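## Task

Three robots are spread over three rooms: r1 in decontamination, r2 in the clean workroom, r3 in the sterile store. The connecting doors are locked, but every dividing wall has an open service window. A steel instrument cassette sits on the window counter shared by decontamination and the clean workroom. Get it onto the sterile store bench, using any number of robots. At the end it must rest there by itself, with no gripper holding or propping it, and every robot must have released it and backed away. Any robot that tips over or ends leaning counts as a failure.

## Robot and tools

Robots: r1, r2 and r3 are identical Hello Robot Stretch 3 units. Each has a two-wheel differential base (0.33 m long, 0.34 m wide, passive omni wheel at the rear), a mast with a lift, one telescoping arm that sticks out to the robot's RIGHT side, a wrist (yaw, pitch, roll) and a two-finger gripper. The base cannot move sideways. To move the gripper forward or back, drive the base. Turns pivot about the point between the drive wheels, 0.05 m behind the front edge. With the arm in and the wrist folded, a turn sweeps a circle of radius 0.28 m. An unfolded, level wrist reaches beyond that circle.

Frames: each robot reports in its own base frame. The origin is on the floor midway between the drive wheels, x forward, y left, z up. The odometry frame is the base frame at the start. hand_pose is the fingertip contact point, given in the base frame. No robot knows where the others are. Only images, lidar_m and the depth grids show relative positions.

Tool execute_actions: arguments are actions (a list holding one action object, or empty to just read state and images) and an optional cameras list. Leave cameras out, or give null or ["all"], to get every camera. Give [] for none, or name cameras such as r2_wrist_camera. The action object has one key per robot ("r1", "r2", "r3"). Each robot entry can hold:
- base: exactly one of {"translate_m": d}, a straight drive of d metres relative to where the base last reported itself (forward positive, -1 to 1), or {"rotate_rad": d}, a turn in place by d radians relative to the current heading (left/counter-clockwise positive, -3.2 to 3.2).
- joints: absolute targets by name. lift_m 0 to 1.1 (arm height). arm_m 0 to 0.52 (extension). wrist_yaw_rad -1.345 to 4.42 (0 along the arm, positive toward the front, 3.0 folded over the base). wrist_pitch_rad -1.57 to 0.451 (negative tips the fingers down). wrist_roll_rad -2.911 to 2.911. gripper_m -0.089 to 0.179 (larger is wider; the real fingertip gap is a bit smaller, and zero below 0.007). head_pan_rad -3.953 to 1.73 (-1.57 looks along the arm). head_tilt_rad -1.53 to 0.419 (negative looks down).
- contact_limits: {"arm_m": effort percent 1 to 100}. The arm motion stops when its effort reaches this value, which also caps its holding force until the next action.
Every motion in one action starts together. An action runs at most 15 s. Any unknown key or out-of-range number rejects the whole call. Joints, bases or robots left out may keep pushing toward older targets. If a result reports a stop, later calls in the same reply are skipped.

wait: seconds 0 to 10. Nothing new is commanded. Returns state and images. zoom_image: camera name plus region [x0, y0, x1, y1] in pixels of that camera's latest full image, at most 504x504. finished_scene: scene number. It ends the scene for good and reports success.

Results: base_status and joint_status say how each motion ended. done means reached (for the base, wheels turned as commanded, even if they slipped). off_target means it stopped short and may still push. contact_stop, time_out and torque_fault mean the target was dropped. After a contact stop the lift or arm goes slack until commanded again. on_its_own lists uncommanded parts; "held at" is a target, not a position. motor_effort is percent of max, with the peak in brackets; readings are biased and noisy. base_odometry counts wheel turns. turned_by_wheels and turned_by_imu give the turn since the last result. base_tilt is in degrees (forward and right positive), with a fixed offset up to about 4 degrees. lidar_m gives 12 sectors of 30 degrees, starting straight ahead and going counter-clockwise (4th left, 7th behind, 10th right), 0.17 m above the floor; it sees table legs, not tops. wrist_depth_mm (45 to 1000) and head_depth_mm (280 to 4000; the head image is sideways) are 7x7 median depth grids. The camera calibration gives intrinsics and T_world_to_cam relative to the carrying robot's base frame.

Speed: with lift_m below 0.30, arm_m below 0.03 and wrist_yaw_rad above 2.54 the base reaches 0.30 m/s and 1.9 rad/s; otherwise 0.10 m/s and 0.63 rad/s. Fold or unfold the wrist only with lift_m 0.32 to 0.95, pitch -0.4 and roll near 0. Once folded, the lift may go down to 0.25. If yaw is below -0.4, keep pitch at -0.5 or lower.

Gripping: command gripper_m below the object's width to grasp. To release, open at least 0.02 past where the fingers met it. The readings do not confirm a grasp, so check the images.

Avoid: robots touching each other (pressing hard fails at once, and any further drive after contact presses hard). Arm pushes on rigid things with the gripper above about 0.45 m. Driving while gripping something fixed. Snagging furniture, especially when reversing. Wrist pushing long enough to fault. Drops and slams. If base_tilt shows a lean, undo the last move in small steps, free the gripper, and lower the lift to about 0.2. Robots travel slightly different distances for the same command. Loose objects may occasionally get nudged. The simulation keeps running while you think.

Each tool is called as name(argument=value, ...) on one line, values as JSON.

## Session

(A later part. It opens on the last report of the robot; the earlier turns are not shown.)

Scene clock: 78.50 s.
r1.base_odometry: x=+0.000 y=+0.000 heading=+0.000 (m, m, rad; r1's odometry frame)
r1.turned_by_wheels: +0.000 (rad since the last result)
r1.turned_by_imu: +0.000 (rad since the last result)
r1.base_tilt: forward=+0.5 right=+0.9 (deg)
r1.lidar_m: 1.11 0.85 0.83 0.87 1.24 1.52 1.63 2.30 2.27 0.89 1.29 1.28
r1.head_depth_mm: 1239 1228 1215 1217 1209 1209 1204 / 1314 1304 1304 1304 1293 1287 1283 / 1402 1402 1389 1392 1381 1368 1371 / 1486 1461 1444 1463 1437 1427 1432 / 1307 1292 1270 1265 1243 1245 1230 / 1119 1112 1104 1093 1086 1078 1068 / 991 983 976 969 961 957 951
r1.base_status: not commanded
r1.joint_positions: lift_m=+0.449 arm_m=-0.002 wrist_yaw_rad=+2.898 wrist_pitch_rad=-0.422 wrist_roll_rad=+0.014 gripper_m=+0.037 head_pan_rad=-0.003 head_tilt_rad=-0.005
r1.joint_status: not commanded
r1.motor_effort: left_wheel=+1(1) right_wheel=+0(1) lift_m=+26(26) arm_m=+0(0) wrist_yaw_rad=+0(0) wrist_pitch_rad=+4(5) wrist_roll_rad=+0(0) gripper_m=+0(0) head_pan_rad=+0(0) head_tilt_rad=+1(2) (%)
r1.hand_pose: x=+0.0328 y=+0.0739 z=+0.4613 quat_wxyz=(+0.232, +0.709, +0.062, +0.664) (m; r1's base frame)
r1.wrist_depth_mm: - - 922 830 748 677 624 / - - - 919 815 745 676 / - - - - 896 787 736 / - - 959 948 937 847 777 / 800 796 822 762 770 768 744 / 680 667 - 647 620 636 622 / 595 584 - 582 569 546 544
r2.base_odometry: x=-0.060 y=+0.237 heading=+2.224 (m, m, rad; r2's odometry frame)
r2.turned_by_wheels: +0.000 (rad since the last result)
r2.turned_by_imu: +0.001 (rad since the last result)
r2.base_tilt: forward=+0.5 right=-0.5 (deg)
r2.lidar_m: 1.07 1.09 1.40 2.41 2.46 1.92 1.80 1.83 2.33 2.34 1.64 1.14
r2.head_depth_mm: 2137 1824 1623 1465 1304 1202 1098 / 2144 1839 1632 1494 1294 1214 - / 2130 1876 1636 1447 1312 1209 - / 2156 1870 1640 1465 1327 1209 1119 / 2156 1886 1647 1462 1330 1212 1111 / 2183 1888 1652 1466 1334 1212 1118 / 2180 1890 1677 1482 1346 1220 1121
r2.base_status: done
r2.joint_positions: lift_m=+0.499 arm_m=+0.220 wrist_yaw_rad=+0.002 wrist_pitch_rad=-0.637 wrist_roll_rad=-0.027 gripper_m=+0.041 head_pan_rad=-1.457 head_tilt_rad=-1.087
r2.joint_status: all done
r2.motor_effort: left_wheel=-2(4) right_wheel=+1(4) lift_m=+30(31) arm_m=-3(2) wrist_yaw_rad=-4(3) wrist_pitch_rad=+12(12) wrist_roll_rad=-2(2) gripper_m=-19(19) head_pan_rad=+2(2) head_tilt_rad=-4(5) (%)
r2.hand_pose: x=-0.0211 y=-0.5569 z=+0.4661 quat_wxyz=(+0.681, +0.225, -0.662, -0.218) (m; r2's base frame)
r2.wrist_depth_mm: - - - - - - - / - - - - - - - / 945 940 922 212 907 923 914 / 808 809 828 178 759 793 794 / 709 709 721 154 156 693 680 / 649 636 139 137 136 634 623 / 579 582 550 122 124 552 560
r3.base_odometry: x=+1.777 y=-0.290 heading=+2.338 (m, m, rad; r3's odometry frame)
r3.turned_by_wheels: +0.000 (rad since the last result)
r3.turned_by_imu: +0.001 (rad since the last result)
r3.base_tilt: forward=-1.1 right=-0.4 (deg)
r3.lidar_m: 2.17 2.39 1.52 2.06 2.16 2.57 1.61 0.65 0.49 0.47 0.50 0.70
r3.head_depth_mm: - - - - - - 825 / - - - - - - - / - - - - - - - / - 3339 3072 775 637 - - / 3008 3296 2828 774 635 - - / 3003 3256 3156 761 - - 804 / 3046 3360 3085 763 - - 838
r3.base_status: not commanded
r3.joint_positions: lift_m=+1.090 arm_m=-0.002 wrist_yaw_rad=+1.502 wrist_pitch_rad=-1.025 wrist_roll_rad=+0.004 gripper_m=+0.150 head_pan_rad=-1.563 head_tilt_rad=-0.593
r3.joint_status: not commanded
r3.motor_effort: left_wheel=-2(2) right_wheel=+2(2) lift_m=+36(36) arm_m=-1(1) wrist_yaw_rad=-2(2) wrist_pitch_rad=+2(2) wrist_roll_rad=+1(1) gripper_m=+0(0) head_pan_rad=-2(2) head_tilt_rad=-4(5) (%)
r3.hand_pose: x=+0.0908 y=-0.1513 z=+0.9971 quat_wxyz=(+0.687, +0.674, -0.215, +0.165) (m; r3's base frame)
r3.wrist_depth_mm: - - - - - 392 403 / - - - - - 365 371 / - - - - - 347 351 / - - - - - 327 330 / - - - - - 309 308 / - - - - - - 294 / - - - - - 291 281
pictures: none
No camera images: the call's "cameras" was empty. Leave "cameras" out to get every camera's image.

execute_actions(actions=[{"r2":{"base":{"translate_m":0.29},"joints":{"lift_m":0.86,"head_tilt_rad":-0.6,"head_pan_rad":-1.57}},"r3":{"joints":{"wrist_yaw_rad":0,"wrist_pitch_rad":-0.6}}}], cameras=[])

execute_actions(actions=[{"r2":{"base":{"rotate_rad":1.64},"joints":{"lift_m":0.97}},"r3":{"joints":{"lift_m":1.0}}}], cameras=["r2_wrist_camera"])

execute_actions(actions=[{"r2":{"joints":{"arm_m":0.48,"lift_m":0.95}}}], cameras=["r2_wrist_camera","r3_wrist_camera"])

Scene clock: 83.17 s.
r1.base_odometry: x=+0.000 y=+0.000 heading=+0.000 (m, m, rad; r1's odometry frame)
r1.turned_by_wheels: +0.000 (rad since the last result)
r1.turned_by_imu: +0.000 (rad since the last result)
r1.base_tilt: forward=+0.4 right=+0.9 (deg)
r1.lidar_m: 1.11 0.85 0.83 0.87 1.24 1.52 1.62 2.31 2.28 0.89 1.28 1.28
r1.head_depth_mm: 1235 1222 1225 1217 1205 1205 1203 / 1302 1308 1303 1296 1289 1280 1282 / 1399 1399 1390 1383 1377 1375 1369 / 1472 1465 1452 1445 1437 1430 1429 / 1296 1282 1270 1263 1244 1234 1228 / 1118 1114 1101 1094 1090 1084 1068 / 989 980 976 966 962 956 953
r1.base_status: not commanded
r1.joint_positions: lift_m=+0.449 arm_m=-0.002 wrist_yaw_rad=+2.898 wrist_pitch_rad=-0.422 wrist_roll_rad=+0.014 gripper_m=+0.037 head_pan_rad=-0.003 head_tilt_rad=-0.005
r1.joint_status: not commanded
r1.motor_effort: left_wheel=+1(0) right_wheel=+1(1) lift_m=+26(26) arm_m=+0(0) wrist_yaw_rad=+0(0) wrist_pitch_rad=+4(4) wrist_roll_rad=+0(0) gripper_m=+0(0) head_pan_rad=+0(0) head_tilt_rad=+1(1) (%)
r1.hand_pose: x=+0.0328 y=+0.0739 z=+0.4613 quat_wxyz=(+0.232, +0.709, +0.062, +0.664) (m; r1's base frame)
r1.wrist_depth_mm: - - 914 816 729 684 628 / - - - 914 807 736 689 / - - - - 897 789 725 / - - 968 939 926 867 798 / 811 810 830 755 781 754 733 / 704 687 - 659 623 640 638 / 597 585 - 594 562 554 555
r2.base_odometry: x=-0.236 y=+0.468 heading=+2.224 (m, m, rad; r2's odometry frame)
r2.turned_by_wheels: +0.000 (rad since the last result)
r2.turned_by_imu: +0.001 (rad since the last result)
r2.base_tilt: forward=+0.7 right=-0.5 (deg)
r2.lidar_m: 0.78 0.80 1.02 2.31 2.48 2.22 2.09 2.12 2.47 2.32 1.22 0.83
r2.head_depth_mm: 1988 2189 2422 2533 - 1462 1271 / 1997 2173 2397 2582 - 1470 1275 / 1996 2180 2420 2453 - 1476 1285 / 1996 2175 2386 2430 1880 1514 1276 / 1970 2144 2407 2412 1879 1505 1282 / 1979 2186 2421 2386 1867 1521 1284 / 1991 2163 2370 2281 1869 1515 1278
r2.base_status: done
r2.joint_positions: lift_m=+0.859 arm_m=+0.220 wrist_yaw_rad=+0.002 wrist_pitch_rad=-0.637 wrist_roll_rad=-0.027 gripper_m=+0.041 head_pan_rad=-1.563 head_tilt_rad=-0.606
r2.joint_status: all done
r2.motor_effort: left_wheel=-2(4) right_wheel=+1(5) lift_m=+29(31) arm_m=-2(2) wrist_yaw_rad=-3(3) wrist_pitch_rad=+12(12) wrist_roll_rad=-2(2) gripper_m=-19(20) head_pan_rad=-1(12) head_tilt_rad=+3(26) (%)
r2.hand_pose: x=-0.0211 y=-0.5568 z=+0.8261 quat_wxyz=(+0.681, +0.225, -0.662, -0.218) (m; r2's base frame)
r2.wrist_depth_mm: - - - - - - - / - - - - - - - / - - - 212 - - - / - - - 179 - - - / - - - 154 155 - - / 955 - 139 136 135 - - / 929 917 870 122 124 880 896
r3.base_odometry: x=+1.777 y=-0.290 heading=+2.338 (m, m, rad; r3's odometry frame)
r3.turned_by_wheels: +0.000 (rad since the last result)
r3.turned_by_imu: +0.001 (rad since the last result)
r3.base_tilt: forward=-1.1 right=-0.5 (deg)
r3.lidar_m: 2.18 2.39 1.52 2.05 2.16 2.57 1.61 0.65 0.49 0.47 0.50 0.70
r3.head_depth_mm: - - - - - - 803 / - - - - - - 820 / - - - - - - 803 / - 3284 - 779 572 501 807 / 2952 3289 3203 773 585 499 815 / 3043 3157 3147 769 601 496 822 / 3019 3271 3139 759 597 495 831
r3.base_status: not commanded
r3.joint_positions: lift_m=+1.090 arm_m=-0.002 wrist_yaw_rad=+0.002 wrist_pitch_rad=-0.618 wrist_roll_rad=+0.004 gripper_m=+0.150 head_pan_rad=-1.563 head_tilt_rad=-0.593
r3.joint_status: all done
r3.motor_effort: left_wheel=-3(3) right_wheel=+2(2) lift_m=+36(36) arm_m=-1(1) wrist_yaw_rad=-2(3) wrist_pitch_rad=+7(8) wrist_roll_rad=+1(1) gripper_m=+0(0) head_pan_rad=-2(3) head_tilt_rad=-5(5) (%)
r3.hand_pose: x=-0.0212 y=-0.3383 z=+1.0605 quat_wxyz=(+0.673, +0.215, -0.675, -0.215) (m; r3's base frame)
r3.wrist_depth_mm: - - - - - - - / - - - - - - - / 532 527 538 547 562 561 - / 450 451 458 461 471 478 449 / 391 401 400 408 409 422 413 / 352 347 352 357 360 - 365 / 301 313 319 322 324 323 331
pictures: none
No camera images: the call's "cameras" was empty. Leave "cameras" out to get every camera's image.

Scene clock: 86.70 s.
r1.base_odometry: x=+0.000 y=+0.000 heading=+0.000 (m, m, rad; r1's odometry frame)
r1.turned_by_wheels: +0.000 (rad since the last result)
r1.turned_by_imu: +0.000 (rad since the last result)
r1.base_tilt: forward=+0.4 right=+0.9 (deg)
r1.lidar_m: 1.12 0.85 0.83 0.87 1.24 1.52 1.62 2.31 2.27 0.89 1.28 1.28
r1.head_depth_mm: 1232 1226 1212 1221 1209 1207 1205 / 1306 1301 1298 1282 1293 1282 1283 / 1401 1395 1398 1384 1379 1362 1368 / 1472 1453 1442 1450 1443 1443 1420 / 1291 1290 1273 1254 1249 1242 1228 / 1120 1112 1097 1102 1081 1081 1076 / 991 985 975 966 960 955 949
r1.base_status: not commanded
r1.joint_positions: lift_m=+0.449 arm_m=-0.002 wrist_yaw_rad=+2.898 wrist_pitch_rad=-0.422 wrist_roll_rad=+0.014 gripper_m=+0.037 head_pan_rad=-0.003 head_tilt_rad=-0.005
r1.joint_status: not commanded
r1.motor_effort: left_wheel=+0(0) right_wheel=+1(0) lift_m=+26(26) arm_m=-1(0) wrist_yaw_rad=+1(0) wrist_pitch_rad=+4(5) wrist_roll_rad=+0(0) gripper_m=+0(0) head_pan_rad=+0(0) head_tilt_rad=+1(1) (%)
r1.hand_pose: x=+0.0328 y=+0.0739 z=+0.4613 quat_wxyz=(+0.232, +0.709, +0.062, +0.664) (m; r1's base frame)
r1.wrist_depth_mm: - - 912 823 749 702 636 / - - - 913 828 744 682 / - - - - 898 796 725 / - - 976 943 923 838 785 / 803 802 837 786 791 744 732 / 703 690 - 660 626 637 636 / 586 591 - 586 564 559 549
r2.base_odometry: x=-0.236 y=+0.468 heading=-2.419 (m, m, rad; r2's odometry frame)
r2.turned_by_wheels: +1.640 (rad since the last result)
r2.turned_by_imu: +1.642 (rad since the last result)
r2.base_tilt: forward=+0.6 right=-0.5 (deg)
r2.lidar_m: 2.44 2.52 2.17 2.08 2.15 2.41 2.32 1.13 0.82 0.78 0.81 1.10
r2.head_depth_mm: 3174 3370 - - 971 1119 1252 / 3189 2909 - - 980 1125 1239 / 1176 1077 3654 - 1002 1138 1257 / 1216 2972 1501 802 994 1143 1256 / 3205 3360 3376 799 1006 1158 1279 / 3266 3386 2875 801 1012 1169 1283 / 3232 3459 892 804 1011 1172 1281
r2.base_status: done
r2.joint_positions: lift_m=+0.969 arm_m=+0.220 wrist_yaw_rad=+0.001 wrist_pitch_rad=-0.637 wrist_roll_rad=-0.027 gripper_m=+0.041 head_pan_rad=-1.563 head_tilt_rad=-0.606
r2.joint_status: all done
r2.motor_effort: left_wheel=-2(7) right_wheel=+1(6) lift_m=+30(31) arm_m=-2(3) wrist_yaw_rad=-1(2) wrist_pitch_rad=+12(12) wrist_roll_rad=-2(2) gripper_m=-19(19) head_pan_rad=-2(2) head_tilt_rad=+3(2) (%)
r2.hand_pose: x=-0.0213 y=-0.5568 z=+0.9360 quat_wxyz=(+0.681, +0.225, -0.662, -0.218) (m; r2's base frame)
r2.wrist_depth_mm: 428 493 492 488 480 472 468 / 391 400 393 386 387 383 380 / 337 333 329 211 315 321 321 / 288 284 285 178 270 278 277 / 590 601 283 154 156 578 581 / 789 769 139 136 135 728 724 / 979 - 916 122 123 970 954
r3.base_odometry: x=+1.777 y=-0.290 heading=+2.338 (m, m, rad; r3's odometry frame)
r3.turned_by_wheels: +0.000 (rad since the last result)
r3.turned_by_imu: +0.001 (rad since the last result)
r3.base_tilt: forward=-1.2 right=-0.6 (deg)
r3.lidar_m: 2.17 2.37 1.52 2.06 2.16 2.57 1.61 0.65 0.49 0.47 0.50 0.70
r3.head_depth_mm: 2972 3176 3321 2463 - - - / 3036 3300 3239 819 - - - / 1249 893 893 791 - - - / 1221 3296 2908 799 571 - 824 / 2992 3323 3089 773 611 485 816 / 3037 3297 3124 767 603 496 824 / 3056 3316 3156 760 600 493 832
r3.base_status: not commanded
r3.joint_positions: lift_m=+1.000 arm_m=-0.002 wrist_yaw_rad=+0.002 wrist_pitch_rad=-0.617 wrist_roll_rad=+0.004 gripper_m=+0.150 head_pan_rad=-1.563 head_tilt_rad=-0.593
r3.joint_status: all done
r3.motor_effort: left_wheel=-3(3) right_wheel=+2(2) lift_m=+29(38) arm_m=-1(1) wrist_yaw_rad=-1(1) wrist_pitch_rad=+7(7) wrist_roll_rad=+1(1) gripper_m=+0(0) head_pan_rad=-2(2) head_tilt_rad=-4(5) (%)
r3.hand_pose: x=-0.0213 y=-0.3384 z=+0.9709 quat_wxyz=(+0.673, +0.215, -0.675, -0.215) (m; r3's base frame)
r3.wrist_depth_mm: - - - - - - - / 463 466 482 488 503 507 - / 376 386 396 400 407 419 410 / 328 329 331 341 345 349 355 / 284 292 288 297 299 313 306 / 259 252 257 261 262 - 269 / 244 235 236 239 236 237 243
pictures: r2_wrist_camera
camera_calibration (this result's frames):
r2_wrist_camera: T_world_to_cam=[[-0.997767, -0.0667866, 0.00100757, -0.0519394], [-0.0502247, 0.740223, -0.670483, 1.06657], [0.0440335, -0.669036, -0.741924, 0.492464], [0, 0, 0, 1]] pos_world=[-0.0199402, -0.463492, 1.08054]
Images, in order (width x height): r2_wrist_camera 644x364.

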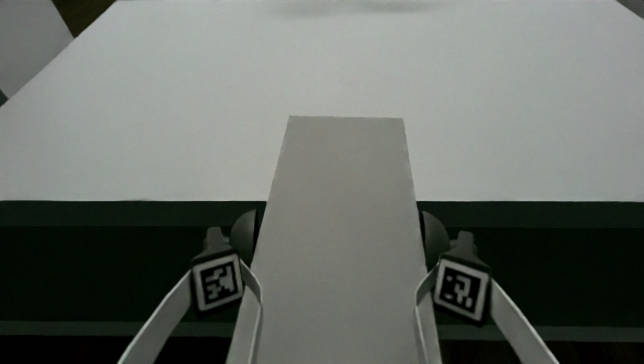

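Scene clock: 89.83 s.
r1.base_odometry: x=+0.000 y=+0.000 heading=+0.000 (m, m, rad; r1's odometry frame)
r1.turned_by_wheels: +0.000 (rad since the last result)
r1.turned_by_imu: +0.000 (rad since the last result)
r1.base_tilt: forward=+0.4 right=+0.9 (deg)
r1.lidar_m: 1.11 0.85 0.83 0.87 1.24 1.52 1.62 2.30 2.28 0.89 1.28 1.28
r1.head_depth_mm: 1227 1229 1224 1214 1208 1210 1206 / 1310 1304 1299 1297 1289 1290 1276 / 1403 1399 1392 1382 1373 1373 1367 / 1480 1456 1463 1446 1439 1435 1427 / 1295 1279 1276 1256 1242 1242 1225 / 1117 1112 1106 1095 1093 1078 1070 / 993 985 978 967 961 957 952
r1.base_status: not commanded
r1.joint_positions: lift_m=+0.449 arm_m=-0.002 wrist_yaw_rad=+2.898 wrist_pitch_rad=-0.422 wrist_roll_rad=+0.014 gripper_m=+0.037 head_pan_rad=-0.003 head_tilt_rad=-0.005
r1.joint_status: not commanded
r1.motor_effort: left_wheel=+0(1) right_wheel=+0(0) lift_m=+26(26) arm_m=+0(0) wrist_yaw_rad=+0(0) wrist_pitch_rad=+4(5) wrist_roll_rad=+0(0) gripper_m=+0(1) head_pan_rad=+0(0) head_tilt_rad=+1(1) (%)
r1.hand_pose: x=+0.0328 y=+0.0739 z=+0.4613 quat_wxyz=(+0.232, +0.709, +0.062, +0.664) (m; r1's base frame)
r1.wrist_depth_mm: - - 936 803 748 692 624 / - - - 916 830 729 669 / - - - - 925 808 726 / - - 955 948 912 854 786 / 827 816 832 748 799 755 735 / 687 690 - 654 628 644 639 / 602 600 - 590 556 559 549
r2.base_odometry: x=-0.236 y=+0.468 heading=-2.419 (m, m, rad; r2's odometry frame)
r2.turned_by_wheels: +0.000 (rad since the last result)
r2.turned_by_imu: +0.001 (rad since the last result)
r2.base_tilt: forward=+0.7 right=-0.5 (deg)
r2.lidar_m: 2.43 2.52 2.17 2.08 2.16 2.42 2.32 1.12 0.82 0.78 0.81 1.10
r2.head_depth_mm: 3205 3373 - 760 967 1117 1245 / 3184 2914 1054 795 974 1128 1246 / 1182 1058 - 761 987 1139 1252 / 1217 2948 1513 798 990 1147 1257 / 3199 3366 3385 801 1002 1157 1270 / 3228 3433 2893 798 1007 1173 1286 / 3307 3503 889 801 1015 1180 1283
r2.base_status: not commanded
r2.joint_positions: lift_m=+0.951 arm_m=+0.480 wrist_yaw_rad=+0.001 wrist_pitch_rad=-0.638 wrist_roll_rad=-0.027 gripper_m=+0.041 head_pan_rad=-1.563 head_tilt_rad=-0.606
r2.joint_status: all done
r2.motor_effort: left_wheel=-2(2) right_wheel=+1(1) lift_m=+8(25) arm_m=+2(3) wrist_yaw_rad=-2(2) wrist_pitch_rad=+12(12) wrist_roll_rad=-2(2) gripper_m=-19(19) head_pan_rad=-2(2) head_tilt_rad=+2(2) (%)
r2.hand_pose: x=-0.0213 y=-0.8162 z=+0.9174 quat_wxyz=(+0.681, +0.225, -0.662, -0.219) (m; r2's base frame)
r2.wrist_depth_mm: - - - - - - - / 362 363 357 354 352 349 344 / 304 301 301 211 286 292 290 / 262 259 258 178 242 251 251 / 230 228 227 154 155 222 222 / 203 203 139 137 135 200 198 / 183 183 176 122 123 179 180
r3.base_odometry: x=+1.777 y=-0.290 heading=+2.338 (m, m, rad; r3's odometry frame)
r3.turned_by_wheels: +0.000 (rad since the last result)
r3.turned_by_imu: +0.001 (rad since the last result)
r3.base_tilt: forward=-1.1 right=-0.6 (deg)
r3.lidar_m: 2.17 2.38 1.52 2.06 2.16 2.57 1.62 0.65 0.49 0.47 0.50 0.71
r3.head_depth_mm: 2906 3265 3297 2455 - - - / 3002 3259 3234 821 - - - / 1324 702 682 694 - - - / 1236 696 3048 718 573 - 820 / 2953 3327 3133 771 616 485 816 / 2981 3298 3162 765 604 496 826 / 3033 3311 3129 760 600 494 834
r3.base_status: not commanded
r3.joint_positions: lift_m=+1.000 arm_m=-0.002 wrist_yaw_rad=+0.002 wrist_pitch_rad=-0.617 wrist_roll_rad=+0.004 gripper_m=+0.150 head_pan_rad=-1.563 head_tilt_rad=-0.593
r3.joint_status: not commanded
r3.motor_effort: left_wheel=-3(2) right_wheel=+2(2) lift_m=+30(29) arm_m=+0(1) wrist_yaw_rad=-3(1) wrist_pitch_rad=+7(7) wrist_roll_rad=+1(1) gripper_m=+0(0) head_pan_rad=-2(2) head_tilt_rad=-5(5) (%)
r3.hand_pose: x=-0.0213 y=-0.3384 z=+0.9709 quat_wxyz=(+0.673, +0.215, -0.675, -0.215) (m; r3's base frame)
r3.wrist_depth_mm: - - - - - - - / 462 470 480 367 496 501 - / 378 382 391 313 408 415 418 / 325 327 335 330 342 350 351 / 285 297 290 294 297 312 305 / 260 255 256 259 263 - 270 / 245 238 236 240 237 232 242
pictures: r2_wrist_camera, r3_wrist_camera
camera_calibration (this result's frames):
r2_wrist_camera: T_world_to_cam=[[-0.997772, -0.0667135, 0.00100469, -0.0691986], [-0.0501755, 0.740334, -0.670365, 1.24609], [0.0439785, -0.668921, -0.742031, 0.30529], [0, 0, 0, 1]] pos_world=[-0.0199474, -0.722923, 1.06194]
r3_wrist_camera: T_world_to_cam=[[-0.999523, 0.0163077, 0.0262238, -0.0488796], [-0.00683006, 0.711418, -0.702736, 0.951978], [-0.0301161, -0.70258, -0.710967, 0.615784], [0, 0, 0, 1]] pos_world=[-0.0238092, -0.24382, 1.10807]
Images, in order (width x height): r2_wrist_camera 644x364, r3_wrist_camera 644x364.

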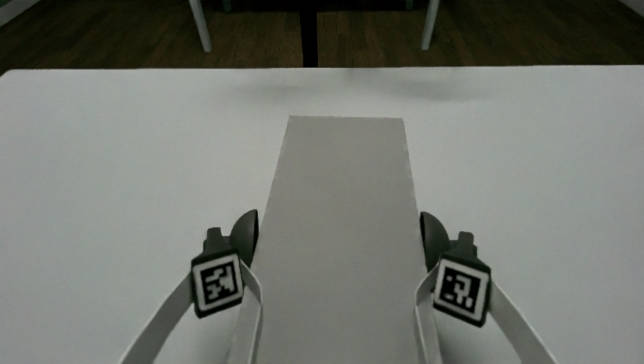

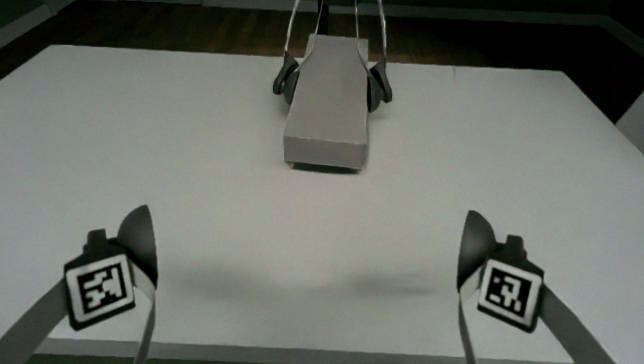

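execute_actions(actions=[{"r2":{"joints":{"lift_m":0.921}}}], cameras=[])

execute_actions(actions=[{"r2":{"joints":{"gripper_m":0.14}}}], cameras=[])

execute_actions(actions=[{"r2":{"joints":{"lift_m":0.96,"arm_m":0.3}},"r3":{"joints":{"arm_m":0.13}}}], cameras=["r3_wrist_camera"])

Scene clock: 91.20 s.
r1.base_odometry: x=+0.000 y=+0.000 heading=+0.000 (m, m, rad; r1's odometry frame)
r1.turned_by_wheels: +0.000 (rad since the last result)
r1.turned_by_imu: +0.000 (rad since the last result)
r1.base_tilt: forward=+0.5 right=+1.0 (deg)
r1.lidar_m: 1.12 0.85 0.83 0.87 1.24 1.52 1.62 2.31 2.28 0.89 1.28 1.28
r1.head_depth_mm: 1227 1233 1223 1212 1208 1207 1209 / 1316 1313 1291 1298 1287 1281 1284 / 1400 1396 1382 1385 1387 1377 1356 / 1484 1464 1446 1449 1439 1432 1430 / 1296 1286 1273 1258 1243 1237 1224 / 1127 1115 1104 1091 1086 1083 1067 / 988 984 974 966 960 957 946
r1.base_status: not commanded
r1.joint_positions: lift_m=+0.449 arm_m=-0.002 wrist_yaw_rad=+2.898 wrist_pitch_rad=-0.422 wrist_roll_rad=+0.014 gripper_m=+0.037 head_pan_rad=-0.003 head_tilt_rad=-0.005
r1.joint_status: not commanded
r1.motor_effort: left_wheel=+0(1) right_wheel=+1(0) lift_m=+26(26) arm_m=+0(0) wrist_yaw_rad=+0(0) wrist_pitch_rad=+4(4) wrist_roll_rad=+0(0) gripper_m=-1(0) head_pan_rad=+0(0) head_tilt_rad=+1(1) (%)
r1.hand_pose: x=+0.0328 y=+0.0739 z=+0.4613 quat_wxyz=(+0.232, +0.709, +0.062, +0.664) (m; r1's base frame)
r1.wrist_depth_mm: - - 942 832 759 672 630 / - - - 907 789 751 673 / - - - - 905 808 722 / - - 957 928 918 853 793 / 839 796 814 774 784 729 740 / 686 696 - 665 634 645 635 / 583 586 - 585 562 550 544
r2.base_odometry: x=-0.236 y=+0.468 heading=-2.419 (m, m, rad; r2's odometry frame)
r2.turned_by_wheels: +0.000 (rad since the last result)
r2.turned_by_imu: +0.000 (rad since the last result)
r2.base_tilt: forward=+0.6 right=-0.4 (deg)
r2.lidar_m: 2.44 2.52 2.17 2.08 2.16 2.42 2.32 1.13 0.82 0.78 0.81 1.10
r2.head_depth_mm: 3190 3373 - 761 969 1113 1248 / 3149 2881 954 797 979 1122 1249 / 1182 1063 - 766 986 1135 1251 / 1212 2969 1486 798 996 1149 1259 / 3161 3331 3360 799 1001 1155 1272 / 3270 3413 2936 802 1007 1170 1272 / 3257 3488 891 804 1016 1171 1276
r2.base_status: not commanded
r2.joint_positions: lift_m=+0.922 arm_m=+0.480 wrist_yaw_rad=+0.001 wrist_pitch_rad=-0.632 wrist_roll_rad=-0.027 gripper_m=+0.041 head_pan_rad=-1.563 head_tilt_rad=-0.606
r2.joint_status: all done
r2.motor_effort: left_wheel=-3(2) right_wheel=+2(2) lift_m=+7(9) arm_m=+2(3) wrist_yaw_rad=-2(2) wrist_pitch_rad=+10(12) wrist_roll_rad=-2(2) gripper_m=-19(19) head_pan_rad=-2(2) head_tilt_rad=+2(3) (%)
r2.hand_pose: x=-0.0213 y=-0.8171 z=+0.8895 quat_wxyz=(+0.681, +0.223, -0.662, -0.217) (m; r2's base frame)
r2.wrist_depth_mm: - - - - - - - / 311 310 308 308 303 300 299 / 260 260 256 205 243 253 250 / 225 223 221 176 205 218 215 / 196 195 195 154 155 192 190 / 175 174 141 136 136 172 170 / 158 157 152 123 125 153 153
r3.base_odometry: x=+1.777 y=-0.290 heading=+2.338 (m, m, rad; r3's odometry frame)
r3.turned_by_wheels: +0.000 (rad since the last result)
r3.turned_by_imu: +0.000 (rad since the last result)
r3.base_tilt: forward=-0.9 right=-0.4 (deg)
r3.lidar_m: 2.17 2.39 1.52 2.06 2.16 2.57 1.61 0.65 0.49 0.47 0.50 0.70
r3.head_depth_mm: 2974 3268 3365 2473 - - - / 3052 3256 3222 820 - - - / 2982 3126 706 745 - - - / 1263 706 3051 777 571 - 821 / 2966 3258 3181 770 616 485 818 / 3036 3378 3113 765 604 496 824 / 2981 3346 3077 761 599 493 833
r3.base_status: not commanded
r3.joint_positions: lift_m=+1.000 arm_m=-0.002 wrist_yaw_rad=+0.002 wrist_pitch_rad=-0.617 wrist_roll_rad=+0.004 gripper_m=+0.150 head_pan_rad=-1.563 head_tilt_rad=-0.593
r3.joint_status: not commanded
r3.motor_effort: left_wheel=-3(3) right_wheel=+2(2) lift_m=+29(28) arm_m=-1(1) wrist_yaw_rad=-3(0) wrist_pitch_rad=+7(7) wrist_roll_rad=+1(1) gripper_m=+0(0) head_pan_rad=-2(2) head_tilt_rad=-5(5) (%)
r3.hand_pose: x=-0.0213 y=-0.3384 z=+0.9709 quat_wxyz=(+0.673, +0.215, -0.675, -0.215) (m; r3's base frame)
r3.wrist_depth_mm: - - - - - - - / 470 457 476 418 493 504 - / 374 383 395 350 405 418 419 / 324 330 333 324 349 348 359 / 286 294 290 294 301 308 309 / 260 253 258 261 263 - 274 / 245 237 236 238 235 237 243
pictures: none
No camera images: the call's "cameras" was empty. Leave "cameras" out to get every camera's image.

Scene clock: 92.70 s.
r1.base_odometry: x=+0.000 y=+0.000 heading=+0.000 (m, m, rad; r1's odometry frame)
r1.turned_by_wheels: +0.000 (rad since the last result)
r1.turned_by_imu: +0.000 (rad since the last result)
r1.base_tilt: forward=+0.4 right=+0.9 (deg)
r1.lidar_m: 1.12 0.85 0.83 0.87 1.24 1.52 1.62 2.30 2.27 0.89 1.29 1.28
r1.head_depth_mm: 1229 1227 1224 1221 1214 1209 1209 / 1310 1311 1304 1298 1289 1287 1278 / 1403 1395 1391 1382 1376 1381 1371 / 1486 1458 1455 1444 1452 1429 1425 / 1297 1286 1273 1254 1241 1247 1229 / 1121 1116 1105 1092 1089 1080 1068 / 987 982 972 967 963 957 945
r1.base_status: not commanded
r1.joint_positions: lift_m=+0.449 arm_m=-0.002 wrist_yaw_rad=+2.898 wrist_pitch_rad=-0.422 wrist_roll_rad=+0.014 gripper_m=+0.037 head_pan_rad=-0.003 head_tilt_rad=-0.005
r1.joint_status: not commanded
r1.motor_effort: left_wheel=+0(0) right_wheel=+0(1) lift_m=+26(26) arm_m=+0(0) wrist_yaw_rad=+0(0) wrist_pitch_rad=+4(5) wrist_roll_rad=+0(0) gripper_m=+0(0) head_pan_rad=+0(0) head_tilt_rad=+2(1) (%)
r1.hand_pose: x=+0.0328 y=+0.0739 z=+0.4613 quat_wxyz=(+0.232, +0.709, +0.062, +0.664) (m; r1's base frame)
r1.wrist_depth_mm: - - 922 815 739 679 625 / - - - 928 811 743 679 / - - - - 919 811 736 / - - 950 957 924 841 783 / 802 813 822 799 777 734 739 / 692 690 - 659 625 640 638 / 596 579 - 588 567 557 554
r2.base_odometry: x=-0.236 y=+0.468 heading=-2.419 (m, m, rad; r2's odometry frame)
r2.turned_by_wheels: +0.000 (rad since the last result)
r2.turned_by_imu: +0.000 (rad since the last result)
r2.base_tilt: forward=+0.6 right=-0.5 (deg)
r2.lidar_m: 2.44 2.52 2.17 2.08 2.16 2.42 2.32 1.12 0.82 0.78 0.81 1.10
r2.head_depth_mm: 3155 3311 - 762 974 1113 1245 / 3190 2926 - 796 982 1125 1251 / 1176 1076 - 767 989 1138 1246 / 1219 2955 1509 796 995 1158 1256 / 3237 3384 3425 799 1001 1156 1263 / 3301 3360 2904 801 1005 1167 1276 / 3223 3427 891 803 1019 1184 1279
r2.base_status: not commanded
r2.joint_positions: lift_m=+0.922 arm_m=+0.480 wrist_yaw_rad=+0.000 wrist_pitch_rad=-0.618 wrist_roll_rad=-0.027 gripper_m=+0.140 head_pan_rad=-1.563 head_tilt_rad=-0.606
r2.joint_status: all done
r2.motor_effort: left_wheel=-2(2) right_wheel=+1(2) lift_m=+7(8) arm_m=+2(2) wrist_yaw_rad=+0(2) wrist_pitch_rad=+6(10) wrist_roll_rad=-2(2) gripper_m=+0(85) head_pan_rad=-2(3) head_tilt_rad=+2(3) (%)
r2.hand_pose: x=-0.0216 y=-0.8195 z=+0.8922 quat_wxyz=(+0.683, +0.218, -0.664, -0.213) (m; r2's base frame)
r2.wrist_depth_mm: - - - - - - - / 324 324 322 319 313 311 307 / 270 265 264 214 251 262 257 / 231 227 225 182 210 223 220 / 200 201 198 159 167 200 193 / 178 181 171 141 145 - 172 / 163 158 152 127 129 153 155
r3.base_odometry: x=+1.777 y=-0.290 heading=+2.338 (m, m, rad; r3's odometry frame)
r3.turned_by_wheels: +0.000 (rad since the last result)
r3.turned_by_imu: +0.000 (rad since the last result)
r3.base_tilt: forward=-1.0 right=-0.6 (deg)
r3.lidar_m: 2.17 2.39 1.52 2.06 2.16 2.56 1.61 0.65 0.49 0.47 0.50 0.70
r3.head_depth_mm: 2928 3179 3332 2488 - - - / 2988 3222 3289 819 - - - / 2958 3166 706 783 - - - / 1259 708 3046 777 574 - 821 / 2970 3286 3203 772 615 485 813 / 3003 3345 3161 770 605 497 823 / 3059 3332 3100 761 599 494 836
r3.base_status: not commanded
r3.joint_positions: lift_m=+1.000 arm_m=-0.002 wrist_yaw_rad=+0.002 wrist_pitch_rad=-0.617 wrist_roll_rad=+0.004 gripper_m=+0.150 head_pan_rad=-1.563 head_tilt_rad=-0.593
r3.joint_status: not commanded
r3.motor_effort: left_wheel=-3(2) right_wheel=+3(2) lift_m=+29(29) arm_m=-1(1) wrist_yaw_rad=-1(2) wrist_pitch_rad=+7(7) wrist_roll_rad=+1(1) gripper_m=+0(0) head_pan_rad=-2(2) head_tilt_rad=-5(5) (%)
r3.hand_pose: x=-0.0213 y=-0.3384 z=+0.9709 quat_wxyz=(+0.673, +0.215, -0.675, -0.215) (m; r3's base frame)
r3.wrist_depth_mm: - - - - - - - / 456 470 473 443 501 522 - / 377 388 390 346 402 418 413 / 324 326 336 323 342 350 356 / 284 290 287 295 298 313 307 / 259 251 258 259 263 - 268 / 244 238 234 239 237 237 241
pictures: none
No camera images: the call's "cameras" was empty. Leave "cameras" out to get every camera's image.

Scene clock: 95.27 s.
r1.base_odometry: x=+0.000 y=+0.000 heading=+0.000 (m, m, rad; r1's odometry frame)
r1.turned_by_wheels: +0.000 (rad since the last result)
r1.turned_by_imu: +0.000 (rad since the last result)
r1.base_tilt: forward=+0.4 right=+0.9 (deg)
r1.lidar_m: 1.11 0.85 0.83 0.87 1.24 1.52 1.62 2.31 2.28 0.89 1.28 1.28
r1.head_depth_mm: 1232 1231 1218 1221 1210 1213 1207 / 1306 1307 1297 1294 1289 1285 1272 / 1400 1391 1392 1396 1382 1388 1369 / 1475 1465 1458 1449 1435 1437 1438 / 1291 1286 1266 1261 1257 1235 1229 / 1120 1107 1101 1099 1093 1079 1069 / 987 983 977 970 961 953 950
r1.base_status: not commanded
r1.joint_positions: lift_m=+0.449 arm_m=-0.002 wrist_yaw_rad=+2.898 wrist_pitch_rad=-0.422 wrist_roll_rad=+0.014 gripper_m=+0.037 head_pan_rad=-0.003 head_tilt_rad=-0.005
r1.joint_status: not commanded
r1.motor_effort: left_wheel=+1(1) right_wheel=+1(0) lift_m=+26(26) arm_m=-1(0) wrist_yaw_rad=+0(0) wrist_pitch_rad=+5(5) wrist_roll_rad=+0(0) gripper_m=+0(0) head_pan_rad=+0(0) head_tilt_rad=+1(1) (%)
r1.hand_pose: x=+0.0328 y=+0.0739 z=+0.4613 quat_wxyz=(+0.232, +0.709, +0.062, +0.664) (m; r1's base frame)
r1.wrist_depth_mm: - - 924 820 744 681 619 / - - - 888 826 732 682 / - - - - 909 810 729 / - - 973 940 918 838 799 / 831 812 810 766 797 767 738 / 692 684 - 661 625 642 621 / 598 596 - 579 568 561 553
r2.base_odometry: x=-0.236 y=+0.468 heading=-2.419 (m, m, rad; r2's odometry frame)
r2.turned_by_wheels: +0.000 (rad since the last result)
r2.turned_by_imu: +0.001 (rad since the last result)
r2.base_tilt: forward=+0.6 right=-0.4 (deg)
r2.lidar_m: 2.44 2.52 2.17 2.09 2.15 2.42 2.32 1.13 0.81 0.78 0.81 1.09
r2.head_depth_mm: 3153 3408 - 764 973 1118 1244 / 3206 2871 - 736 977 1127 1241 / 1110 951 - 727 984 1141 1257 / 1218 2945 1465 768 991 1148 1259 / 3196 3378 3390 804 1002 1152 1272 / 3242 3355 2906 801 1010 1174 1276 / 3315 3448 897 800 1017 1179 1289
r2.base_status: not commanded
r2.joint_positions: lift_m=+0.959 arm_m=+0.300 wrist_yaw_rad=+0.000 wrist_pitch_rad=-0.617 wrist_roll_rad=-0.027 gripper_m=+0.140 head_pan_rad=-1.563 head_tilt_rad=-0.606
r2.joint_status: all done
r2.motor_effort: left_wheel=-3(3) right_wheel=+2(1) lift_m=+29(31) arm_m=-2(2) wrist_yaw_rad=-1(1) wrist_pitch_rad=+6(6) wrist_roll_rad=-2(2) gripper_m=+1(1) head_pan_rad=-2(2) head_tilt_rad=+3(2) (%)
r2.hand_pose: x=-0.0216 y=-0.6403 z=+0.9300 quat_wxyz=(+0.683, +0.218, -0.664, -0.212) (m; r2's base frame)
r2.wrist_depth_mm: - 496 495 493 488 475 471 / 394 396 394 331 384 388 379 / 330 329 331 274 324 320 317 / 280 282 279 238 274 275 271 / 248 246 243 242 244 246 239 / 221 223 217 216 215 - 213 / 770 753 751 741 734 769 715
r3.base_odometry: x=+1.777 y=-0.290 heading=+2.338 (m, m, rad; r3's odometry frame)
r3.turned_by_wheels: +0.000 (rad since the last result)
r3.turned_by_imu: +0.001 (rad since the last result)
r3.base_tilt: forward=-1.0 right=-0.5 (deg)
r3.lidar_m: 2.17 2.38 1.52 2.06 2.16 2.57 1.61 0.65 0.49 0.47 0.50 0.71
r3.head_depth_mm: 2986 3186 - - 593 508 783 / 3054 3175 - - 594 505 788 / 1270 831 - - 575 500 799 / 1203 3217 3275 791 573 500 808 / 2982 3297 3163 802 604 499 815 / 3031 3300 3122 764 601 497 829 / 3006 3379 3080 762 599 494 832
r3.base_status: not commanded
r3.joint_positions: lift_m=+1.000 arm_m=+0.130 wrist_yaw_rad=+0.001 wrist_pitch_rad=-0.617 wrist_roll_rad=+0.004 gripper_m=+0.150 head_pan_rad=-1.563 head_tilt_rad=-0.593
r3.joint_status: all done
r3.motor_effort: left_wheel=-3(3) right_wheel=+2(2) lift_m=+29(29) arm_m=+3(5) wrist_yaw_rad=-1(2) wrist_pitch_rad=+7(7) wrist_roll_rad=+1(1) gripper_m=+0(0) head_pan_rad=-3(2) head_tilt_rad=-5(5) (%)
r3.hand_pose: x=-0.0214 y=-0.4697 z=+0.9709 quat_wxyz=(+0.673, +0.215, -0.675, -0.215) (m; r3's base frame)
r3.wrist_depth_mm: - - - - - - - / - - - - - - - / 381 385 395 363 410 406 427 / 321 329 331 303 341 348 355 / 285 298 290 256 296 310 309 / 257 251 257 235 257 - 270 / 222 229 230 233 235 235 243
pictures: r3_wrist_camera
camera_calibration (this result's frames):
r3_wrist_camera: T_world_to_cam=[[-0.999509, 0.017156, 0.0262233, -0.0465049], [-0.00622699, 0.711398, -0.702762, 1.04541], [-0.0307118, -0.70258, -0.710942, 0.52351], [0, 0, 0, 1]] pos_world=[-0.0238944, -0.375096, 1.10808]
Images, in order (width x height): r3_wrist_camera 644x364.

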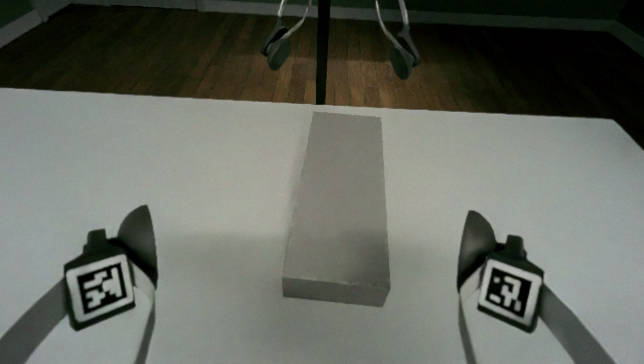

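execute_actions(actions=[{"r2":{"joints":{"arm_m":0.15}},"r3":{"base":{"translate_m":-0.01},"joints":{"arm_m":0.25,"lift_m":0.922,"wrist_yaw_rad":-0.11,"wrist_roll_rad":0.025}}}], cameras=["r3_wrist_camera"])

Scene clock: 99.33 s.
r1.base_odometry: x=+0.000 y=+0.000 heading=+0.000 (m, m, rad; r1's odometry frame)
r1.turned_by_wheels: +0.000 (rad since the last result)
r1.turned_by_imu: +0.000 (rad since the last result)
r1.base_tilt: forward=+0.4 right=+0.9 (deg)
r1.lidar_m: 1.12 0.85 0.83 0.88 1.24 1.52 1.62 2.31 2.27 0.89 1.28 1.28
r1.head_depth_mm: 1224 1227 1223 1216 1213 1216 1208 / 1303 1307 1299 1300 1288 1288 1275 / 1405 1406 1385 1389 1380 1368 1376 / 1478 1465 1455 1442 1432 1436 1422 / 1295 1286 1273 1259 1250 1234 1234 / 1126 1112 1104 1092 1086 1078 1072 / 991 989 974 969 955 954 951
r1.base_status: not commanded
r1.joint_positions: lift_m=+0.449 arm_m=-0.002 wrist_yaw_rad=+2.898 wrist_pitch_rad=-0.422 wrist_roll_rad=+0.014 gripper_m=+0.037 head_pan_rad=-0.003 head_tilt_rad=-0.005
r1.joint_status: not commanded
r1.motor_effort: left_wheel=+1(1) right_wheel=+1(1) lift_m=+26(26) arm_m=+0(0) wrist_yaw_rad=+0(0) wrist_pitch_rad=+5(5) wrist_roll_rad=+0(0) gripper_m=+0(0) head_pan_rad=+0(1) head_tilt_rad=+1(2) (%)
r1.hand_pose: x=+0.0328 y=+0.0739 z=+0.4613 quat_wxyz=(+0.232, +0.709, +0.062, +0.664) (m; r1's base frame)
r1.wrist_depth_mm: - - 927 823 731 667 633 / - - - 914 836 734 662 / - - - - 915 799 734 / - - 970 961 912 867 789 / 842 808 830 765 777 748 735 / 693 667 - 657 631 642 637 / 590 604 - 592 559 557 555
r2.base_odometry: x=-0.236 y=+0.468 heading=-2.419 (m, m, rad; r2's odometry frame)
r2.turned_by_wheels: +0.000 (rad since the last result)
r2.turned_by_imu: +0.001 (rad since the last result)
r2.base_tilt: forward=+0.7 right=-0.5 (deg)
r2.lidar_m: 2.44 2.52 2.17 2.08 2.15 2.41 2.32 1.13 0.81 0.78 0.81 1.09
r2.head_depth_mm: 3138 3331 3569 - - 1113 1248 / 3188 3378 3363 - - 1126 1244 / 3169 895 1000 - - 1135 1257 / 1264 2578 1470 798 1009 1153 1266 / 3215 3365 3387 799 1001 1160 1273 / 3244 3404 2860 802 1017 1166 1274 / 3262 3454 892 800 1021 1177 1278
r2.base_status: not commanded
r2.joint_positions: lift_m=+0.959 arm_m=+0.150 wrist_yaw_rad=+0.000 wrist_pitch_rad=-0.617 wrist_roll_rad=-0.028 gripper_m=+0.140 head_pan_rad=-1.563 head_tilt_rad=-0.606
r2.joint_status: all done
r2.motor_effort: left_wheel=-3(2) right_wheel=+2(2) lift_m=+29(29) arm_m=-2(2) wrist_yaw_rad=+0(0) wrist_pitch_rad=+6(6) wrist_roll_rad=-1(2) gripper_m=+1(1) head_pan_rad=-2(2) head_tilt_rad=+2(2) (%)
r2.hand_pose: x=-0.0216 y=-0.4903 z=+0.9300 quat_wxyz=(+0.683, +0.218, -0.664, -0.212) (m; r2's base frame)
r2.wrist_depth_mm: 432 507 470 437 464 483 482 / 403 401 399 343 384 387 383 / 334 331 324 327 321 321 317 / 579 579 567 562 561 571 568 / 701 693 687 706 693 655 680 / 885 835 893 883 876 - 842 / - - - - 999 - 987
r3.base_odometry: x=+1.783 y=-0.297 heading=+2.338 (m, m, rad; r3's odometry frame)
r3.turned_by_wheels: +0.000 (rad since the last result)
r3.turned_by_imu: +0.001 (rad since the last result)
r3.base_tilt: forward=-1.3 right=-0.5 (deg)
r3.lidar_m: 2.03 2.40 1.52 2.06 2.16 2.56 1.61 0.65 0.49 0.47 0.50 0.70
r3.head_depth_mm: 2940 3187 3457 - 600 506 781 / 3042 3184 3489 - 613 506 788 / 2897 957 3438 - 593 502 796 / 1218 3292 2899 809 592 501 807 / 2972 3330 3175 775 604 497 810 / 3014 3336 3194 766 602 496 822 / 3036 3294 3097 761 600 494 835
r3.base_status: done
r3.joint_positions: lift_m=+0.922 arm_m=+0.250 wrist_yaw_rad=-0.109 wrist_pitch_rad=-0.617 wrist_roll_rad=+0.020 gripper_m=+0.150 head_pan_rad=-1.563 head_tilt_rad=-0.593
r3.joint_status: all done
r3.motor_effort: left_wheel=-2(6) right_wheel=+2(5) lift_m=+29(25) arm_m=+4(5) wrist_yaw_rad=-1(4) wrist_pitch_rad=+7(7) wrist_roll_rad=+3(2) gripper_m=+0(0) head_pan_rad=-2(2) head_tilt_rad=-5(5) (%)
r3.hand_pose: x=-0.0428 y=-0.5886 z=+0.8930 quat_wxyz=(+0.654, +0.175, -0.691, -0.253) (m; r3's base frame)
r3.wrist_depth_mm: - - - - - - - / - - - - - - - / 264 266 261 218 274 274 280 / 224 224 215 187 233 235 236 / 196 201 170 161 202 208 205 / 177 173 145 143 173 - 182 / 154 155 130 128 155 159 162
pictures: r3_wrist_camera
camera_calibration (this result's frames):
r3_wrist_camera: T_world_to_cam=[[-0.990643, 0.135831, 0.0132676, 0.0179835], [0.0873727, 0.705886, -0.702916, 1.07595], [-0.104843, -0.69518, -0.711149, 0.385284], [0, 0, 0, 1]] pos_world=[-0.035799, -0.494099, 1.03006]
Images, in order (width x height): r3_wrist_camera 644x364.

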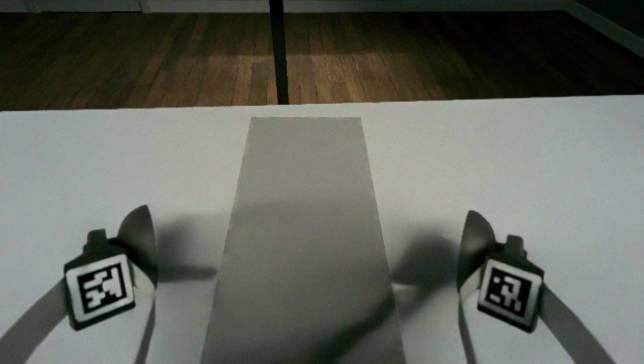

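execute_actions(actions=[{"r3":{"joints":{"arm_m":0.258,"lift_m":0.912,"gripper_m":0.11}}}], cameras=["r3_wrist_camera"])

Scene clock: 100.43 s.
r1.base_odometry: x=+0.000 y=+0.000 heading=+0.000 (m, m, rad; r1's odometry frame)
r1.turned_by_wheels: +0.000 (rad since the last result)
r1.turned_by_imu: +0.000 (rad since the last result)
r1.base_tilt: forward=+0.4 right=+0.8 (deg)
r1.lidar_m: 1.12 0.85 0.83 0.87 1.24 1.52 1.62 2.31 2.27 0.89 1.29 1.28
r1.head_depth_mm: 1225 1229 1224 1218 1214 1207 1206 / 1318 1307 1302 1294 1299 1279 1292 / 1397 1401 1392 1388 1379 1377 1367 / 1489 1462 1445 1441 1435 1434 1423 / 1300 1278 1258 1255 1252 1237 1227 / 1126 1112 1106 1093 1090 1076 1068 / 994 982 978 969 959 955 947
r1.base_status: not commanded
r1.joint_positions: lift_m=+0.449 arm_m=-0.002 wrist_yaw_rad=+2.898 wrist_pitch_rad=-0.422 wrist_roll_rad=+0.014 gripper_m=+0.037 head_pan_rad=-0.003 head_tilt_rad=-0.005
r1.joint_status: not commanded
r1.motor_effort: left_wheel=+0(0) right_wheel=+0(0) lift_m=+26(26) arm_m=-1(0) wrist_yaw_rad=+1(0) wrist_pitch_rad=+4(5) wrist_roll_rad=+0(0) gripper_m=+0(0) head_pan_rad=+0(0) head_tilt_rad=+1(0) (%)
r1.hand_pose: x=+0.0328 y=+0.0739 z=+0.4613 quat_wxyz=(+0.232, +0.709, +0.062, +0.664) (m; r1's base frame)
r1.wrist_depth_mm: - - 910 832 737 672 629 / - - - 909 804 727 685 / - - - - 871 795 728 / - - 968 980 929 849 786 / 816 820 845 769 786 753 739 / 687 680 - 657 630 624 630 / 599 592 - 585 565 552 542
r2.base_odometry: x=-0.236 y=+0.468 heading=-2.419 (m, m, rad; r2's odometry frame)
r2.turned_by_wheels: +0.000 (rad since the last result)
r2.turned_by_imu: +0.000 (rad since the last result)
r2.base_tilt: forward=+0.7 right=-0.4 (deg)
r2.lidar_m: 2.44 2.53 2.17 2.09 2.15 2.41 2.32 1.12 0.81 0.78 0.81 1.09
r2.head_depth_mm: 3190 3352 3592 - - 1116 1245 / 3165 3363 3423 - - 1132 1244 / 3154 891 884 - - 1145 1247 / 1284 2601 1475 797 1004 1145 1256 / 3177 3382 3432 800 999 1158 1274 / 3243 3407 2880 803 1008 1166 1280 / 3212 3513 886 800 1019 1180 1293
r2.base_status: not commanded
r2.joint_positions: lift_m=+0.959 arm_m=+0.150 wrist_yaw_rad=+0.000 wrist_pitch_rad=-0.617 wrist_roll_rad=-0.028 gripper_m=+0.140 head_pan_rad=-1.563 head_tilt_rad=-0.606
r2.joint_status: not commanded
r2.motor_effort: left_wheel=-2(3) right_wheel=+2(2) lift_m=+28(28) arm_m=-2(3) wrist_yaw_rad=-1(0) wrist_pitch_rad=+5(5) wrist_roll_rad=-1(1) gripper_m=+1(1) head_pan_rad=-2(2) head_tilt_rad=+3(2) (%)
r2.hand_pose: x=-0.0216 y=-0.4903 z=+0.9300 quat_wxyz=(+0.683, +0.218, -0.664, -0.212) (m; r2's base frame)
r2.wrist_depth_mm: 428 508 498 413 483 479 467 / 403 400 397 342 387 386 382 / 328 330 330 327 324 319 318 / 581 584 575 581 573 568 573 / 715 690 684 689 693 663 678 / 921 856 869 886 891 - 850 / - - - - - 982 977
r3.base_odometry: x=+1.783 y=-0.297 heading=+2.338 (m, m, rad; r3's odometry frame)
r3.turned_by_wheels: +0.000 (rad since the last result)
r3.turned_by_imu: +0.000 (rad since the last result)
r3.base_tilt: forward=-1.0 right=-0.5 (deg)
r3.lidar_m: 2.03 2.40 1.53 2.06 2.16 2.56 1.61 0.65 0.49 0.47 0.50 0.70
r3.head_depth_mm: 2934 3216 3447 - 582 508 778 / 3071 3201 3442 - 614 505 789 / 2969 959 3349 - 592 502 797 / 1214 3227 2896 808 590 501 804 / 2979 3255 3168 771 604 498 815 / 3072 3279 3111 765 603 496 826 / 3037 3316 3152 761 600 493 833
r3.base_status: not commanded
r3.joint_positions: lift_m=+0.912 arm_m=+0.258 wrist_yaw_rad=-0.112 wrist_pitch_rad=-0.608 wrist_roll_rad=+0.020 gripper_m=+0.110 head_pan_rad=-1.563 head_tilt_rad=-0.593
r3.joint_status: all done
r3.motor_effort: left_wheel=-3(3) right_wheel=+3(3) lift_m=+28(25) arm_m=+4(1) wrist_yaw_rad=+3(1) wrist_pitch_rad=+3(7) wrist_roll_rad=+2(2) gripper_m=-1(87) head_pan_rad=-2(3) head_tilt_rad=-4(5) (%)
r3.hand_pose: x=-0.0435 y=-0.5979 z=+0.8847 quat_wxyz=(+0.655, +0.171, -0.692, -0.251) (m; r3's base frame)
r3.wrist_depth_mm: - - - - - - - / - - - - - - - / 249 255 246 207 262 267 270 / 214 214 205 175 221 225 227 / 186 192 155 152 190 194 197 / 166 - 134 134 162 174 172 / - 149 119 119 145 151 154
pictures: r3_wrist_camera
camera_calibration (this result's frames):
r3_wrist_camera: T_world_to_cam=[[-0.990256, 0.138649, 0.0130482, 0.0205732], [0.0886286, 0.699714, -0.708904, 1.07843], [-0.107419, -0.70084, -0.705184, 0.364065], [0, 0, 0, 1]] pos_world=[-0.0360996, -0.502295, 1.02097]
Images, in order (width x height): r3_wrist_camera 644x364.

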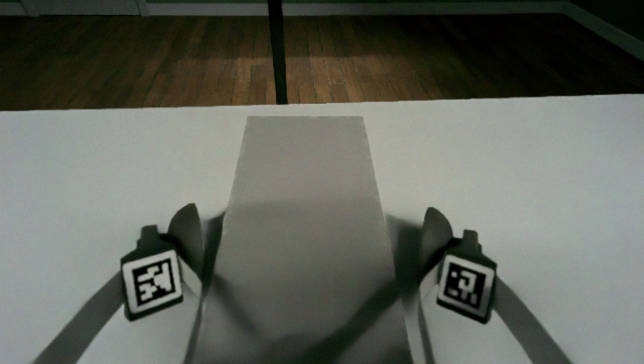

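execute_actions(actions=[], cameras=["r3_wrist_camera"])

Scene clock: 101.23 s.
r1.base_odometry: x=+0.000 y=+0.000 heading=+0.000 (m, m, rad; r1's odometry frame)
r1.turned_by_wheels: +0.000 (rad since the last result)
r1.turned_by_imu: +0.000 (rad since the last result)
r1.base_tilt: forward=+0.4 right=+1.0 (deg)
r1.lidar_m: 1.12 0.85 0.83 0.87 1.24 1.52 1.63 2.31 2.28 0.89 1.29 1.28
r1.head_depth_mm: 1225 1224 1224 1219 1215 1210 1205 / 1308 1305 1299 1295 1282 1281 1289 / 1408 1398 1392 1387 1381 1375 1378 / 1482 1462 1450 1452 1436 1430 1443 / 1293 1285 1278 1261 1246 1234 1222 / 1122 1115 1108 1097 1087 1078 1067 / 991 985 974 967 960 954 952
r1.base_status: not commanded
r1.joint_positions: lift_m=+0.449 arm_m=-0.002 wrist_yaw_rad=+2.898 wrist_pitch_rad=-0.422 wrist_roll_rad=+0.014 gripper_m=+0.037 head_pan_rad=-0.003 head_tilt_rad=-0.005
r1.joint_status: not commanded
r1.motor_effort: left_wheel=+0(0) right_wheel=+0(0) lift_m=+26(26) arm_m=-1(0) wrist_yaw_rad=+0(0) wrist_pitch_rad=+4(5) wrist_roll_rad=+0(0) gripper_m=+0(0) head_pan_rad=+0(0) head_tilt_rad=+1(0) (%)
r1.hand_pose: x=+0.0328 y=+0.0739 z=+0.4613 quat_wxyz=(+0.232, +0.709, +0.062, +0.664) (m; r1's base frame)
r1.wrist_depth_mm: - - 938 834 758 686 635 / - - - 886 805 721 660 / - - - - 886 807 730 / - - 943 958 923 865 797 / 806 796 831 781 785 750 727 / 684 688 - 653 643 641 632 / 589 595 - 584 548 548 560
r2.base_odometry: x=-0.236 y=+0.468 heading=-2.419 (m, m, rad; r2's odometry frame)
r2.turned_by_wheels: +0.000 (rad since the last result)
r2.turned_by_imu: +0.000 (rad since the last result)
r2.base_tilt: forward=+0.7 right=-0.5 (deg)
r2.lidar_m: 2.44 2.52 2.18 2.08 2.16 2.41 2.32 1.12 0.82 0.78 0.81 1.09
r2.head_depth_mm: 3191 3334 3500 - - 1116 1248 / 3172 3326 3383 - - 1125 1253 / 3142 891 887 - - 1143 1250 / 1289 2610 1487 797 1014 1145 1261 / 3172 3400 3400 801 995 1158 1269 / 3258 3393 2915 803 1012 1163 1279 / 3248 3453 892 802 1019 1181 1282
r2.base_status: not commanded
r2.joint_positions: lift_m=+0.959 arm_m=+0.150 wrist_yaw_rad=+0.000 wrist_pitch_rad=-0.617 wrist_roll_rad=-0.028 gripper_m=+0.140 head_pan_rad=-1.563 head_tilt_rad=-0.606
r2.joint_status: not commanded
r2.motor_effort: left_wheel=-3(3) right_wheel=+2(2) lift_m=+28(28) arm_m=-2(3) wrist_yaw_rad=+0(0) wrist_pitch_rad=+5(5) wrist_roll_rad=-2(1) gripper_m=+0(1) head_pan_rad=-2(2) head_tilt_rad=+3(2) (%)
r2.hand_pose: x=-0.0216 y=-0.4903 z=+0.9300 quat_wxyz=(+0.683, +0.218, -0.664, -0.212) (m; r2's base frame)
r2.wrist_depth_mm: 431 498 494 414 484 486 474 / 402 402 398 345 392 380 382 / 332 329 328 327 325 321 318 / 581 580 574 576 573 564 573 / 715 691 692 710 686 657 677 / 884 837 895 883 884 - 850 / - - - - - - 979
r3.base_odometry: x=+1.783 y=-0.297 heading=+2.338 (m, m, rad; r3's odometry frame)
r3.turned_by_wheels: +0.000 (rad since the last result)
r3.turned_by_imu: +0.000 (rad since the last result)
r3.base_tilt: forward=-1.1 right=-0.6 (deg)
r3.lidar_m: 2.03 2.40 1.53 2.05 2.16 2.57 1.61 0.65 0.49 0.47 0.50 0.70
r3.head_depth_mm: 2957 3282 3345 - 582 507 782 / 3112 3158 3521 - 614 506 787 / 2958 961 3420 - 593 502 800 / 1221 3245 2901 806 591 501 808 / 2977 3247 3170 770 605 497 814 / 3016 3273 3186 767 603 495 826 / 3044 3329 3065 758 599 495 832
r3.base_status: not commanded
r3.joint_positions: lift_m=+0.912 arm_m=+0.258 wrist_yaw_rad=-0.112 wrist_pitch_rad=-0.608 wrist_roll_rad=+0.020 gripper_m=+0.110 head_pan_rad=-1.563 head_tilt_rad=-0.593
r3.joint_status: all done
r3.motor_effort: left_wheel=-3(3) right_wheel=+3(3) lift_m=+27(25) arm_m=+4(1) wrist_yaw_rad=+2(1) wrist_pitch_rad=+4(7) wrist_roll_rad=+2(2) gripper_m=-1(87) head_pan_rad=-2(3) head_tilt_rad=-5(5) (%)
r3.hand_pose: x=-0.0435 y=-0.5979 z=+0.8847 quat_wxyz=(+0.655, +0.171, -0.692, -0.251) (m; r3's base frame)
r3.wrist_depth_mm: - - - - - - - / - - - - - - - / 251 251 249 207 264 265 269 / 213 214 205 175 222 225 226 / 186 192 155 152 191 195 195 / 165 - 135 134 161 172 173 / - 148 119 120 145 151 154
pictures: r3_wrist_camera
camera_calibration (this result's frames):
r3_wrist_camera: T_world_to_cam=[[-0.990256, 0.138649, 0.0130481, 0.0205733], [0.0886287, 0.699715, -0.708904, 1.07843], [-0.107419, -0.700839, -0.705185, 0.364065], [0, 0, 0, 1]] pos_world=[-0.0360996, -0.502295, 1.02097]
Images, in order (width x height): r3_wrist_camera 644x364.

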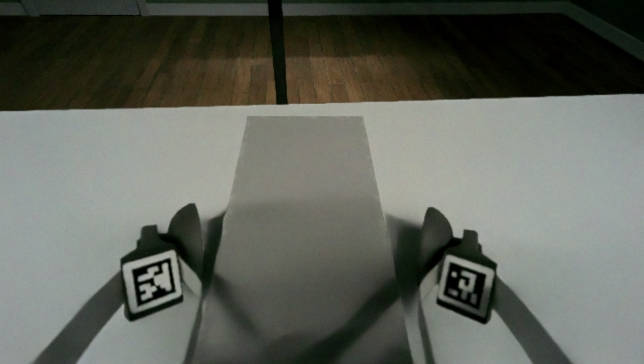

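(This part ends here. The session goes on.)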